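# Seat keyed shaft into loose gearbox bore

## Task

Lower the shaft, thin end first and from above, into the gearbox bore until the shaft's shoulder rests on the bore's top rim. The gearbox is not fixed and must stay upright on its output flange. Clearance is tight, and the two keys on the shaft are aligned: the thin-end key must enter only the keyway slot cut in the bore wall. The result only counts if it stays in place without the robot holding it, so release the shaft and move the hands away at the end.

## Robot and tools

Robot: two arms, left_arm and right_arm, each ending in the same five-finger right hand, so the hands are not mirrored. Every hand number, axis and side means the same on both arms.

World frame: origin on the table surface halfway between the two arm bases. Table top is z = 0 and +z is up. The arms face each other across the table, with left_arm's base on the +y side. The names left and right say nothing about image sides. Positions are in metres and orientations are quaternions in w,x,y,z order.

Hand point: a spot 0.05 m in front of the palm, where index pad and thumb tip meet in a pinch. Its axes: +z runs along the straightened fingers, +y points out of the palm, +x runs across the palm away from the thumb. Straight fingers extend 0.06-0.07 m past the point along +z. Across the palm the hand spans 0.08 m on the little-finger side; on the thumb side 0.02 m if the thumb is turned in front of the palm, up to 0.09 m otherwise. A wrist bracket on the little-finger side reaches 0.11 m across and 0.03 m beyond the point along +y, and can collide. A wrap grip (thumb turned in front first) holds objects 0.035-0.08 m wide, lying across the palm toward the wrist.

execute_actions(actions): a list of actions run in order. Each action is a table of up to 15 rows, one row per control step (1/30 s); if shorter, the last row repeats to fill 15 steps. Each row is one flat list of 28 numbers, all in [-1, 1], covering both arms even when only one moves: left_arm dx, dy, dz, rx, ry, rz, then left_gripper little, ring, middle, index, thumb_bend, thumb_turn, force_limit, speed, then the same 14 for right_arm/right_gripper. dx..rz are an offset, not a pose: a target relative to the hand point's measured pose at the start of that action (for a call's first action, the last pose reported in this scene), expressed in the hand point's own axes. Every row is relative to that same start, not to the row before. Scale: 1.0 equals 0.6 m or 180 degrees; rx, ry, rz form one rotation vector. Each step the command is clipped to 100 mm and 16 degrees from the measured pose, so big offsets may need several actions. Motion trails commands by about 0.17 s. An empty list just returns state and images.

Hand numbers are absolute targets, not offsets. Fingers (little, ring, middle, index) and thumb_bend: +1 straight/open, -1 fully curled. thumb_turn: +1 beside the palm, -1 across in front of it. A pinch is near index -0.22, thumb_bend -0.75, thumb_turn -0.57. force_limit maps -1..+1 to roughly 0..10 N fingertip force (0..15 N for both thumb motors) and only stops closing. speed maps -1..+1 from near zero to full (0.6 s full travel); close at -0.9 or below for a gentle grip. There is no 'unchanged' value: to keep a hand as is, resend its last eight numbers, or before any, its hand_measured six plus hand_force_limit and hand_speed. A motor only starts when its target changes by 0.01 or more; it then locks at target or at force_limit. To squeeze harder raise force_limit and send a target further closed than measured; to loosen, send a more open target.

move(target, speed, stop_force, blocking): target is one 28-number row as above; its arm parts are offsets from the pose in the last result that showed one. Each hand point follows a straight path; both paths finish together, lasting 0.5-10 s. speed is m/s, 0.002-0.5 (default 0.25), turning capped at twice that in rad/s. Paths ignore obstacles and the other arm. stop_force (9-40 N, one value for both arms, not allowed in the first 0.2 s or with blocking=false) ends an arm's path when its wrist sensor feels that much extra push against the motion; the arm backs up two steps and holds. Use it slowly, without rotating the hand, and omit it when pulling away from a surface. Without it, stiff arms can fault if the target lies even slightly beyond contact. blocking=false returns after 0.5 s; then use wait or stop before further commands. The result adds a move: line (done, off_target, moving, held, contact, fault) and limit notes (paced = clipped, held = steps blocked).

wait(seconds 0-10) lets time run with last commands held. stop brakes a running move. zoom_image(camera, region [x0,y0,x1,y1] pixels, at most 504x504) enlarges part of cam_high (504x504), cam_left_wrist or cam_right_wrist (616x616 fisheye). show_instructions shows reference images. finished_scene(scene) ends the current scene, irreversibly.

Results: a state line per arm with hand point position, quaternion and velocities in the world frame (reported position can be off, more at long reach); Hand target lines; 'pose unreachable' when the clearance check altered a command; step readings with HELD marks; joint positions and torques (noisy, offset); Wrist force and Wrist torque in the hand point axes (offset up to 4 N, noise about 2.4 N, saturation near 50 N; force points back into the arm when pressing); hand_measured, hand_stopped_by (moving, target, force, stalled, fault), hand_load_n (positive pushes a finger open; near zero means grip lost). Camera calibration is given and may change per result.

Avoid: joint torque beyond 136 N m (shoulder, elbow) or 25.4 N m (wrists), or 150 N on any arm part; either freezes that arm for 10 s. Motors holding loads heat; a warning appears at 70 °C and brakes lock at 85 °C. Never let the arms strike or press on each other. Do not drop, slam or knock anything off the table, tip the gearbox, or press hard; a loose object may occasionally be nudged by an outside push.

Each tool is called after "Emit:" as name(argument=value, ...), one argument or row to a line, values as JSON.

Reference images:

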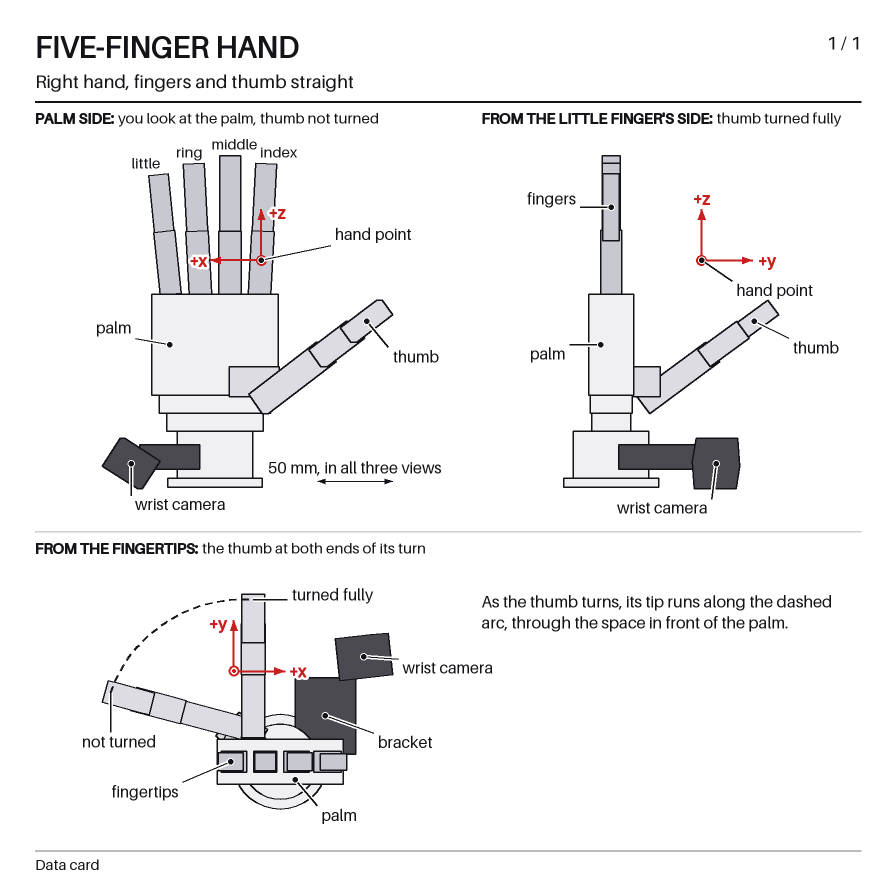

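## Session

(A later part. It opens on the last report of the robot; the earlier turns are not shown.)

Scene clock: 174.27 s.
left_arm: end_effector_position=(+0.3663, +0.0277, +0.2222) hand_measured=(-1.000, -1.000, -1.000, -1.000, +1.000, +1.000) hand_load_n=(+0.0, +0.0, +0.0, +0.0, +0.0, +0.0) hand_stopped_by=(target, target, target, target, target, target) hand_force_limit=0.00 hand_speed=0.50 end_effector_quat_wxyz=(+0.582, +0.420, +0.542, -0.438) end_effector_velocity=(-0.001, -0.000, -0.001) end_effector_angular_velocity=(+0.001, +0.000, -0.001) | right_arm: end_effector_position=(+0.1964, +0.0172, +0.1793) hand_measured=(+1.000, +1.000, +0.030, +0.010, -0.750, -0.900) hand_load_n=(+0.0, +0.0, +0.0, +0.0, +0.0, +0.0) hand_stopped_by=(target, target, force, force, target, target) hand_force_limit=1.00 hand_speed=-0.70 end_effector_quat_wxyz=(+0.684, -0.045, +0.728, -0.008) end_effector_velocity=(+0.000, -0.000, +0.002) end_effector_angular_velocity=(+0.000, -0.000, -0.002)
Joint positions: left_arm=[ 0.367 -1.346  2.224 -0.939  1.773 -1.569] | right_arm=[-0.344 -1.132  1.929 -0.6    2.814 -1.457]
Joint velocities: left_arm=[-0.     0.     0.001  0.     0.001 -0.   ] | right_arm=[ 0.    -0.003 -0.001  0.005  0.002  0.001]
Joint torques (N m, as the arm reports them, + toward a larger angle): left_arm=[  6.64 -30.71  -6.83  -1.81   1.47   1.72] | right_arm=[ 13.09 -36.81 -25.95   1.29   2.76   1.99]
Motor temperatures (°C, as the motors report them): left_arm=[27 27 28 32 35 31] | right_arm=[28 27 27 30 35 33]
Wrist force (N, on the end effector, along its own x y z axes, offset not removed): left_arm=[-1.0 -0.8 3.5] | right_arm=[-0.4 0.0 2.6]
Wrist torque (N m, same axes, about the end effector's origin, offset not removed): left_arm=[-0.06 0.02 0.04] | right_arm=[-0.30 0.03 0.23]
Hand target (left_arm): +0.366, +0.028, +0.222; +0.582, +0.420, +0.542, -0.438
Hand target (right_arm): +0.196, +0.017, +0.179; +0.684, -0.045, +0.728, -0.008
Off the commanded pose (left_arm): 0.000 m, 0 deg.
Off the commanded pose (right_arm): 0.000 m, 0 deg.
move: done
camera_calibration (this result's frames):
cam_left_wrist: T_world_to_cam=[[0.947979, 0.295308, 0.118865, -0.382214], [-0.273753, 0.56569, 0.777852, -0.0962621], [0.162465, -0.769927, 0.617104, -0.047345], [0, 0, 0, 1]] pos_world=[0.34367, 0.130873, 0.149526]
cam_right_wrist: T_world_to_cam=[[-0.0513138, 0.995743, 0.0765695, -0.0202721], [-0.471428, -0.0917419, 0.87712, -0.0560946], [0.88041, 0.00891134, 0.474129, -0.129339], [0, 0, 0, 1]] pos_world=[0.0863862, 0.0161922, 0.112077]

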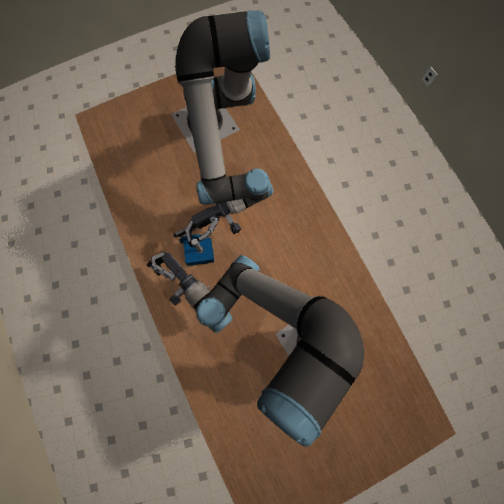

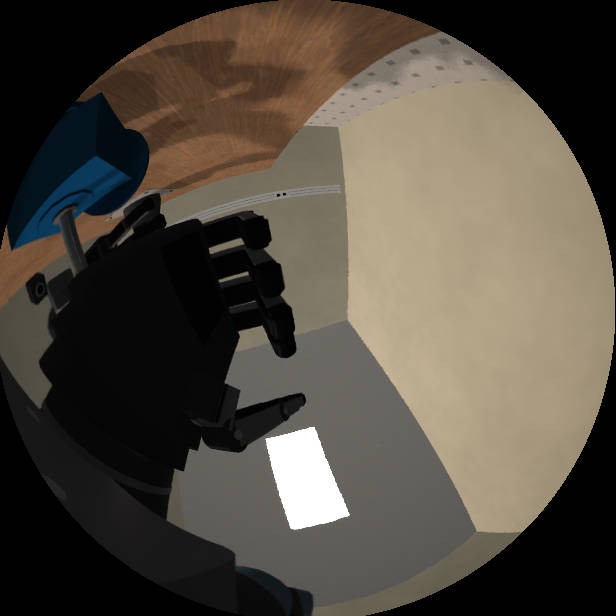

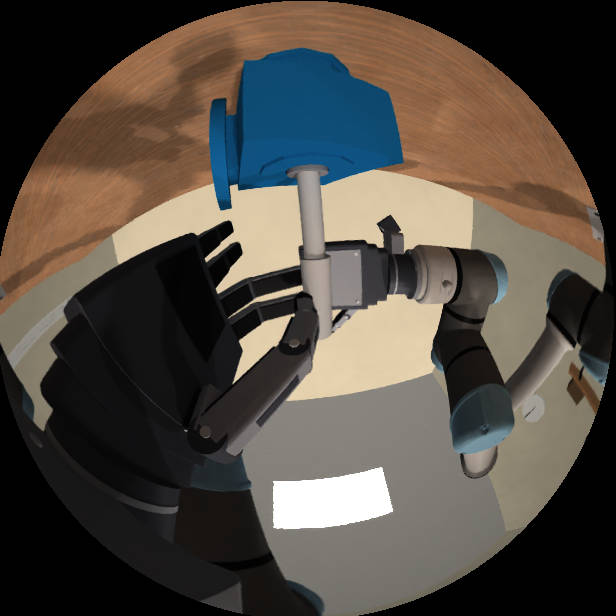

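Emit:
move(
  target=[0,0.03,-0.25,0,0,0,-1,-1,-1,-1,1,1,0,0.5,0,-0.012,0,0,0,0,1,1,1,1,-0.3,-0.9,1,0.3],
  speed=0.2,
)

Emit:
move(
  target=[0,0,0,0,0,0,-1,-1,-1,-1,1,1,0,0.5,-0.15,-0.02,-0.02,0,0,0,1,1,1,1,-0.3,-0.9,1,0.3],
  speed=0.1,
)

Emit:
move(
  target=[0,0,0,0,0,0,-1,-1,-1,-1,1,1,0,0.5,0,0,0,-0.2,-0.022,0.024,1,1,1,1,1,1,1,0.3],
  speed=0.3,
)

Emit:
move(
  target=[0,0,0,0,0,0,-1,-1,-1,-1,1,1,0,0.5,0,0,0,0,0,-0.5,1,1,1,1,1,1,1,0.3],
  speed=0.4,
)

Scene clock: 176.27 s.
left_arm: end_effector_position=(+0.3441, +0.1768, +0.2137) hand_measured=(-1.000, -1.000, -1.000, -1.000, +1.000, +1.000) hand_load_n=(+0.0, +0.0, +0.0, +0.0, +0.0, +0.0) hand_stopped_by=(target, target, target, target, target, target) hand_force_limit=0.00 hand_speed=0.50 end_effector_quat_wxyz=(+0.582, +0.420, +0.542, -0.438) end_effector_velocity=(-0.000, +0.001, +0.001) end_effector_angular_velocity=(-0.001, -0.001, -0.000) | right_arm: end_effector_position=(+0.1968, +0.0100, +0.1798) hand_measured=(+1.000, +1.000, +1.000, +1.000, -0.300, -0.900) hand_load_n=(+0.0, +0.0, +0.0, +0.0, +0.0, +0.0) hand_stopped_by=(target, target, target, target, target, target) hand_force_limit=1.00 hand_speed=0.30 end_effector_quat_wxyz=(+0.684, -0.045, +0.728, -0.008) end_effector_velocity=(+0.000, +0.001, +0.001) end_effector_angular_velocity=(+0.002, -0.000, +0.000)
Joint positions: left_arm=[ 0.578 -1.549  2.506 -1.023  1.984 -1.583] | right_arm=[-0.35  -1.147  1.951 -0.61   2.809 -1.46 ]
Joint velocities: left_arm=[ 0.003 -0.003  0.002 -0.     0.003  0.   ] | right_arm=[-0.    -0.    -0.001 -0.    -0.001  0.   ]
Joint torques (N m, as the arm reports them, + toward a larger angle): left_arm=[ 13.13 -22.    -5.62   0.29   1.73  -1.51] | right_arm=[-15.05 -37.98  -5.27  -1.44  -2.32  -1.44]
Motor temperatures (°C, as the motors report them): left_arm=[27 27 28 32 35 31] | right_arm=[28 27 27 30 35 33]
Wrist force (N, on the end effector, along its own x y z axes, offset not removed): left_arm=[-5.2 -1.6 -2.9] | right_arm=[-2.7 -1.0 2.7]
Wrist torque (N m, same axes, about the end effector's origin, offset not removed): left_arm=[0.03 0.83 -0.45] | right_arm=[-0.44 0.45 0.12]
Hand target (left_arm): +0.344, +0.177, +0.214; +0.582, +0.420, +0.542, -0.438
Hand target (right_arm): +0.197, +0.010, +0.180; +0.684, -0.045, +0.728, -0.008
Off the commanded pose (left_arm): 0.000 m, 0 deg.
Off the commanded pose (right_arm): 0.000 m, 0 deg.
move: done
camera_calibration (this result's frames):
cam_left_wrist: T_world_to_cam=[[0.947911, 0.295317, 0.119387, -0.404318], [-0.274163, 0.565577, 0.77779, -0.179872], [0.162172, -0.770007, 0.617082, 0.0764087], [0, 0, 0, 1]] pos_world=[0.321551, 0.279969, 0.141022]
cam_right_wrist: T_world_to_cam=[[-0.0513129, 0.995743, 0.0765727, -0.0131587], [-0.471423, -0.0917442, 0.877122, -0.0570379], [0.880413, 0.00890952, 0.474124, -0.129862], [0, 0, 0, 1]] pos_world=[0.0867678, 0.00902677, 0.112607]

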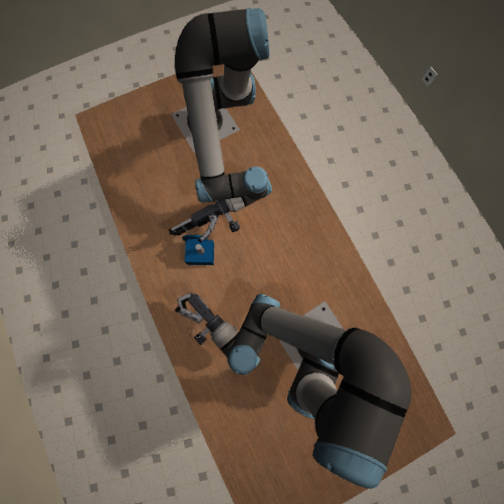

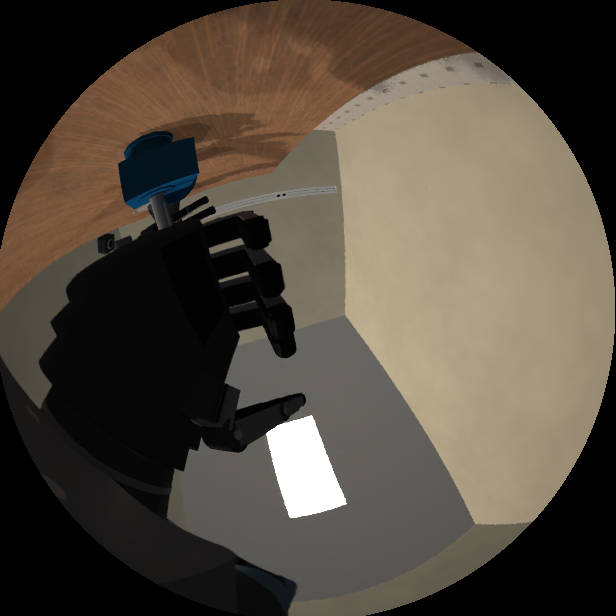

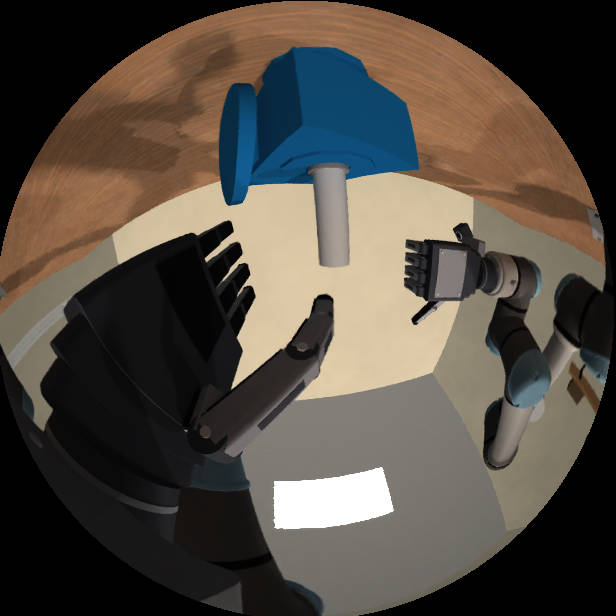

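Scene clock: 177.60 s.
left_arm: end_effector_position=(+0.3441, +0.1768, +0.2137) hand_measured=(-1.000, -1.000, -1.000, -1.000, +1.000, +1.000) hand_load_n=(+0.0, +0.0, +0.0, +0.0, +0.0, +0.0) hand_stopped_by=(target, target, target, target, target, target) hand_force_limit=0.00 hand_speed=0.50 end_effector_quat_wxyz=(+0.582, +0.420, +0.542, -0.438) end_effector_velocity=(-0.000, +0.000, -0.000) end_effector_angular_velocity=(+0.001, -0.001, +0.000) | right_arm: end_effector_position=(+0.1908, +0.0043, +0.2710) hand_measured=(+1.000, +1.000, +1.000, +1.000, -0.300, -0.900) hand_load_n=(+0.0, +0.0, +0.0, +0.0, +0.0, +0.0) hand_stopped_by=(target, target, target, target, target, target) hand_force_limit=1.00 hand_speed=0.30 end_effector_quat_wxyz=(+0.684, -0.045, +0.728, -0.008) end_effector_velocity=(-0.000, +0.000, +0.001) end_effector_angular_velocity=(+0.000, +0.002, +0.000)
Joint positions: left_arm=[ 0.578 -1.549  2.506 -1.023  1.984 -1.583] | right_arm=[-0.34  -1.302  1.879 -0.377  2.819 -1.454]
Joint velocities: left_arm=[ 0.    -0.     0.     0.001 -0.     0.002] | right_arm=[ 0.001 -0.001 -0.003  0.01  -0.     0.005]
Joint torques (N m, as the arm reports them, + toward a larger angle): left_arm=[-10.94  -8.64 -22.95  -3.52  -1.86  -0.65] | right_arm=[ 12.48 -35.29 -29.18   1.43   2.84   1.89]
Motor temperatures (°C, as the motors report them): left_arm=[27 27 28 32 35 31] | right_arm=[28 27 27 30 35 33]
Wrist force (N, on the end effector, along its own x y z axes, offset not removed): left_arm=[-2.6 -2.0 -0.1] | right_arm=[-2.6 -1.5 1.5]
Wrist torque (N m, same axes, about the end effector's origin, offset not removed): left_arm=[-0.21 0.24 -0.34] | right_arm=[-0.37 0.49 0.21]
Hand target (left_arm): +0.344, +0.177, +0.214; +0.582, +0.420, +0.542, -0.438
Hand target (right_arm): +0.191, +0.004, +0.271; +0.684, -0.045, +0.728, -0.008
Off the commanded pose (left_arm): 0.000 m, 0 deg.
Off the commanded pose (right_arm): 0.000 m, 0 deg.
move: done
camera_calibration (this result's frames):
cam_left_wrist: T_world_to_cam=[[0.947913, 0.295317, 0.119372, -0.404312], [-0.274149, 0.565565, 0.777804, -0.179875], [0.162186, -0.770016, 0.617067, 0.0764218], [0, 0, 0, 1]] pos_world=[0.321545, 0.279977, 0.141013]
cam_right_wrist: T_world_to_cam=[[-0.0513691, 0.995742, 0.0765461, -0.0147969], [-0.471566, -0.091749, 0.877045, -0.140307], [0.880333, 0.0089565, 0.474271, -0.167756], [0, 0, 0, 1]] pos_world=[0.0807577, 0.0033634, 0.20375]

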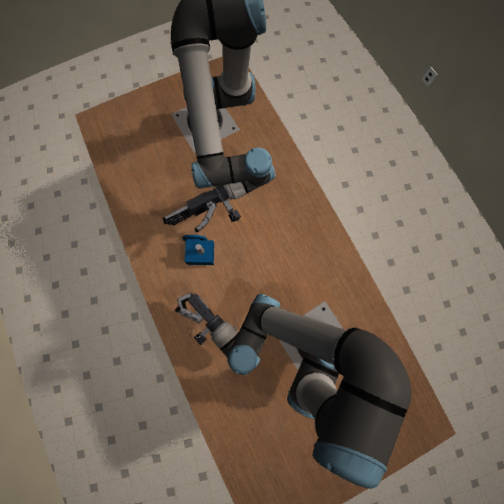

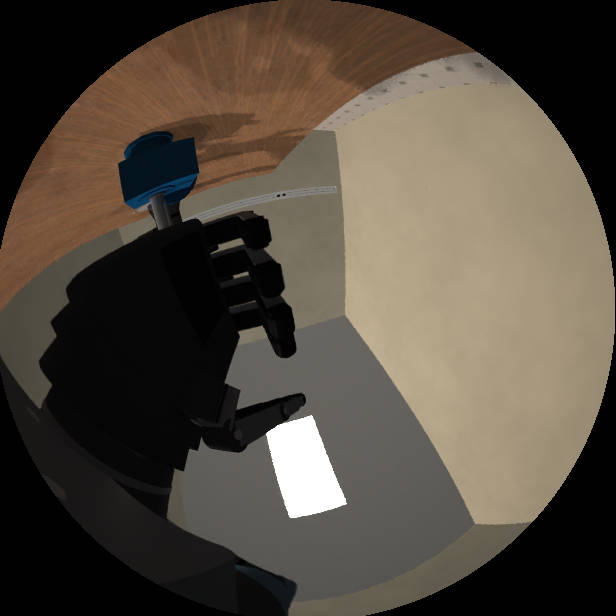

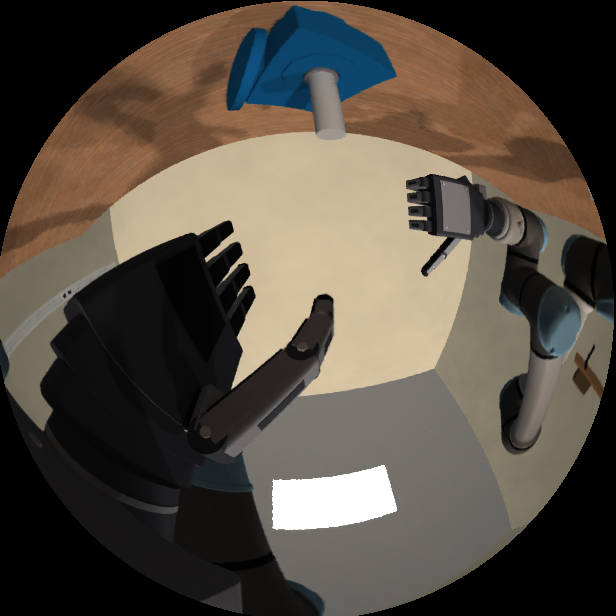

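Scene clock: 179.20 s.
left_arm: end_effector_position=(+0.3441, +0.1768, +0.2137) hand_measured=(-1.000, -1.000, -1.000, -1.000, +1.000, +1.000) hand_load_n=(+0.0, +0.0, +0.0, +0.0, +0.0, +0.0) hand_stopped_by=(target, target, target, target, target, target) hand_force_limit=0.00 hand_speed=0.50 end_effector_quat_wxyz=(+0.582, +0.420, +0.542, -0.438) end_effector_velocity=(-0.000, -0.000, -0.000) end_effector_angular_velocity=(+0.000, +0.000, -0.001) | right_arm: end_effector_position=(+0.1908, +0.0043, +0.2709) hand_measured=(+1.000, +1.000, +1.000, +1.000, +1.000, +1.000) hand_load_n=(+0.0, +0.0, +0.0, +0.0, +0.0, +0.0) hand_stopped_by=(target, target, target, target, target, target) hand_force_limit=1.00 hand_speed=0.30 end_effector_quat_wxyz=(+0.661, -0.227, +0.673, +0.244) end_effector_velocity=(+0.001, +0.000, -0.000) end_effector_angular_velocity=(+0.001, -0.000, +0.007)
Joint positions: left_arm=[ 0.578 -1.549  2.506 -1.023  1.984 -1.583] | right_arm=[-0.729 -1.597  2.279 -0.675  1.806 -1.541]
Joint velocities: left_arm=[-0.001 -0.    -0.     0.001  0.001 -0.   ] | right_arm=[-0.007 -0.001  0.002 -0.002 -0.014  0.   ]
Joint torques (N m, as the arm reports them, + toward a larger angle): left_arm=[-10.84  -8.68 -18.15  -3.6   -1.82  -0.65] | right_arm=[-14.23 -22.51  -8.32  -2.93  -2.45   1.8 ]
Motor temperatures (°C, as the motors report them): left_arm=[27 27 28 32 35 31] | right_arm=[28 27 27 30 35 33]
Wrist force (N, on the end effector, along its own x y z axes, offset not removed): left_arm=[-3.3 -1.9 1.5] | right_arm=[1.7 -2.3 1.5]
Wrist torque (N m, same axes, about the end effector's origin, offset not removed): left_arm=[-0.40 0.30 -0.05] | right_arm=[-0.49 -0.26 0.27]
Hand target (left_arm): +0.344, +0.177, +0.214; +0.582, +0.420, +0.542, -0.438
Hand target (right_arm): +0.191, +0.004, +0.271; +0.661, -0.227, +0.672, +0.244
Off the commanded pose (left_arm): 0.000 m, 0 deg.
Off the commanded pose (right_arm): 0.000 m, 0 deg.
move: done
camera_calibration (this result's frames):
cam_left_wrist: T_world_to_cam=[[0.947912, 0.295317, 0.119375, -0.404314], [-0.274152, 0.56557, 0.777799, -0.179874], [0.162182, -0.770012, 0.617073, 0.0764163], [0, 0, 0, 1]] pos_world=[0.321548, 0.279974, 0.141017]
cam_right_wrist: T_world_to_cam=[[-0.622334, 0.762555, 0.176663, 0.0680806], [-0.311214, -0.448138, 0.838044, -0.158752], [0.718224, 0.466564, 0.516209, -0.150102], [0, 0, 0, 1]] pos_world=[0.10077, -0.0530261, 0.198498]

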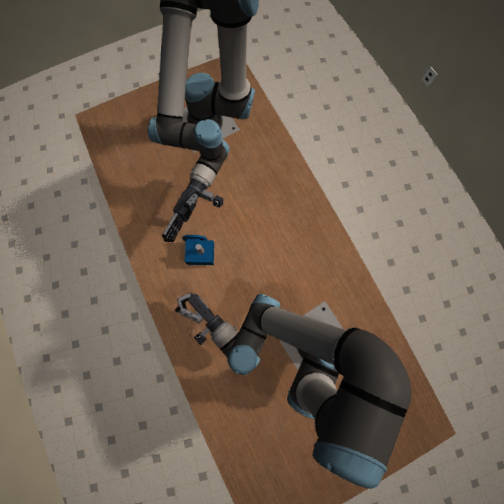

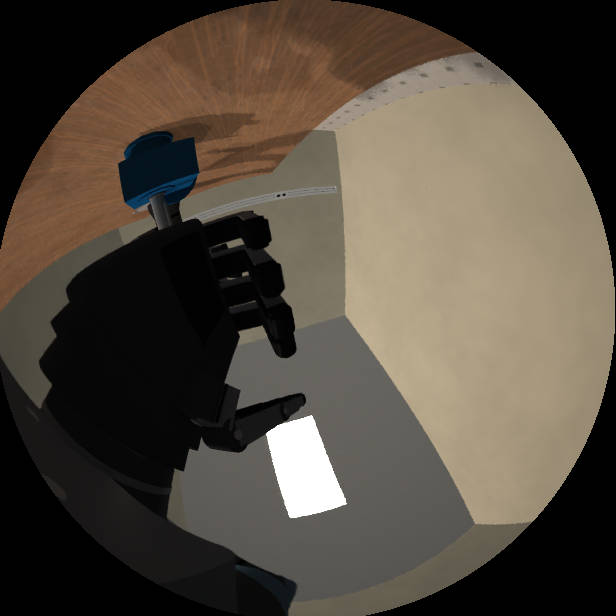

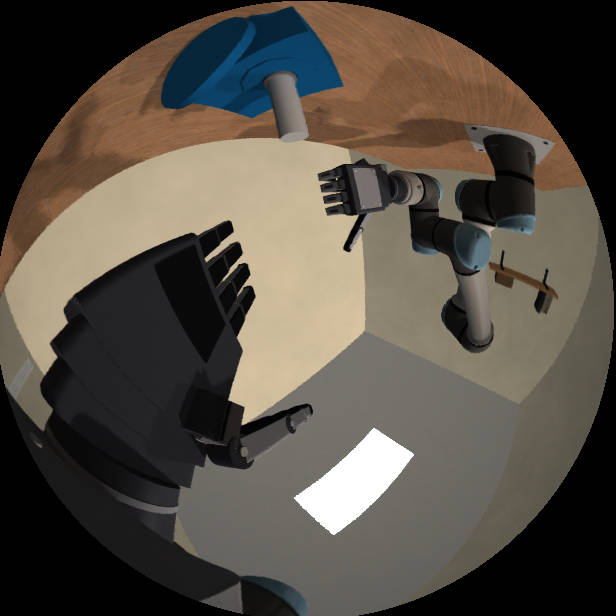

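Scene clock: 181.70 s.
left_arm: end_effector_position=(+0.3441, +0.1768, +0.2137) hand_measured=(-1.000, -1.000, -1.000, -1.000, +1.000, +1.000) hand_load_n=(+0.0, +0.0, +0.0, +0.0, +0.0, +0.0) hand_stopped_by=(target, target, target, target, target, target) hand_force_limit=0.00 hand_speed=0.50 end_effector_quat_wxyz=(+0.582, +0.420, +0.542, -0.438) end_effector_velocity=(-0.000, -0.000, -0.001) end_effector_angular_velocity=(+0.001, +0.001, -0.000) | right_arm: end_effector_position=(+0.1906, +0.0043, +0.2709) hand_measured=(+1.000, +1.000, +1.000, +1.000, +1.000, +1.000) hand_load_n=(+0.0, +0.0, +0.0, +0.0, +0.0, +0.0) hand_stopped_by=(target, target, target, target, target, target) hand_force_limit=1.00 hand_speed=0.30 end_effector_quat_wxyz=(+0.640, -0.636, +0.315, -0.295) end_effector_velocity=(+0.000, +0.000, +0.000) end_effector_angular_velocity=(-0.004, -0.005, -0.000)
Joint positions: left_arm=[ 0.578 -1.549  2.506 -1.023  1.984 -1.583] | right_arm=[-0.644 -1.685  2.086 -0.393  1.891 -3.111]
Joint velocities: left_arm=[-0.     0.001  0.    -0.    -0.    -0.   ] | right_arm=[ 0.001  0.001 -0.001 -0.001  0.001 -0.007]
Joint torques (N m, as the arm reports them, + toward a larger angle): left_arm=[-10.42  -8.53 -17.98  -3.69  -2.04  -0.59] | right_arm=[ 12.8   -5.3  -33.09  -0.38   2.6   -1.54]
Motor temperatures (°C, as the motors report them): left_arm=[27 27 28 32 35 31] | right_arm=[28 27 27 30 35 33]
Wrist force (N, on the end effector, along its own x y z axes, offset not removed): left_arm=[-3.3 -1.9 0.8] | right_arm=[-1.7 -1.8 0.5]
Wrist torque (N m, same axes, about the end effector's origin, offset not removed): left_arm=[-0.19 0.42 -0.26] | right_arm=[-0.41 0.32 0.25]
Hand target (left_arm): +0.344, +0.177, +0.214; +0.582, +0.420, +0.542, -0.438
Hand target (right_arm): +0.191, +0.004, +0.271; +0.640, -0.636, +0.315, -0.295
Off the commanded pose (left_arm): 0.000 m, 0 deg.
Off the commanded pose (right_arm): 0.000 m, 0 deg.
move: done
camera_calibration (this result's frames):
cam_left_wrist: T_world_to_cam=[[0.947912, 0.295317, 0.119375, -0.404314], [-0.274152, 0.56557, 0.777799, -0.179874], [0.162183, -0.770012, 0.617073, 0.0764162], [0, 0, 0, 1]] pos_world=[0.321548, 0.279974, 0.141017]
cam_right_wrist: T_world_to_cam=[[-0.122606, 0.128544, -0.984096, 0.28991], [-0.934997, 0.317534, 0.157966, 0.141097], [0.332789, 0.939494, 0.0812566, 0.0393126], [0, 0, 0, 1]] pos_world=[0.154387, -0.119003, 0.259817]

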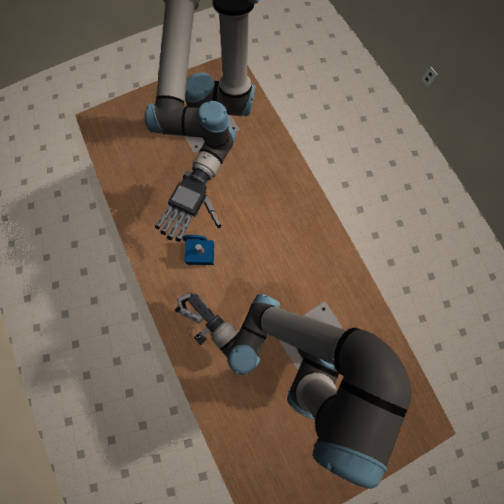

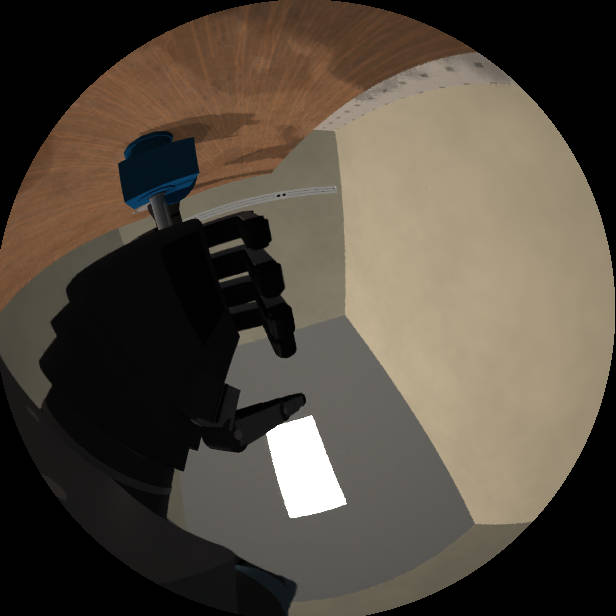

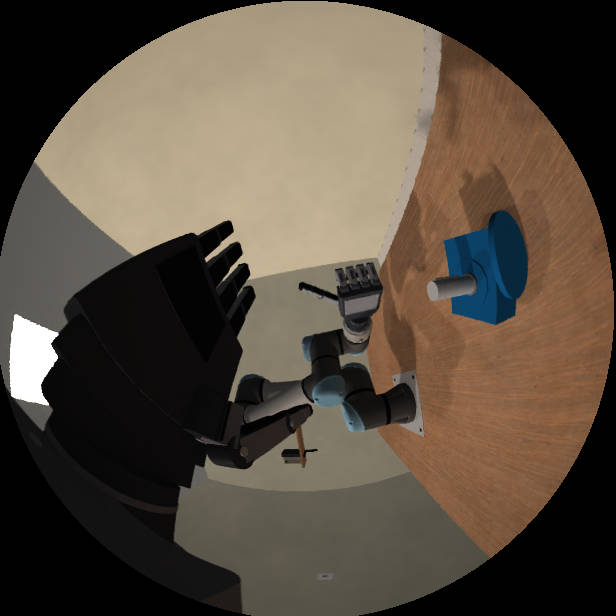

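It dropped in by itself.

Emit:
zoom_image(
  camera="cam_left_wrist",
  region=[130,170,200,240],
)

Emit:
zoom_image(
  camera="cam_right_wrist",
  region=[420,250,500,330],
)

Region (130, 170, 200, 240) of cam_left_wrist's 616x616 image, scaled by 7.200, with more detail than that image has.

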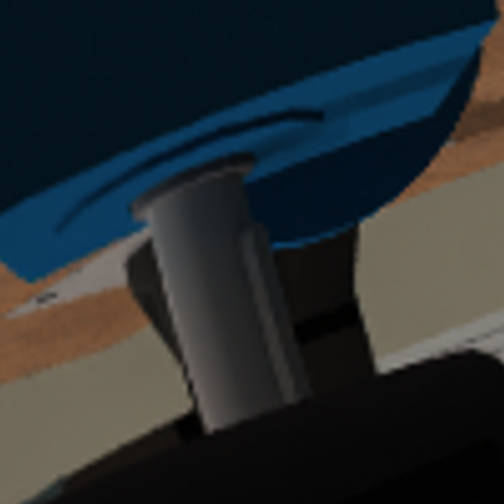

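Region (420, 250, 500, 330) of cam_right_wrist's 616x616 image, scaled by 6.300, with more detail than that image has.

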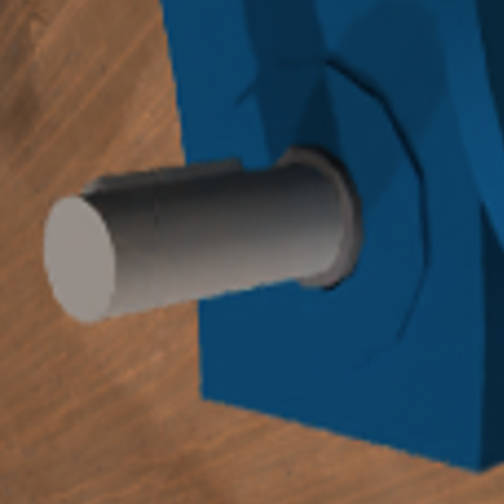

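Emit:
finished_scene(
  scene=1,
)

The scene is finished: the task was done.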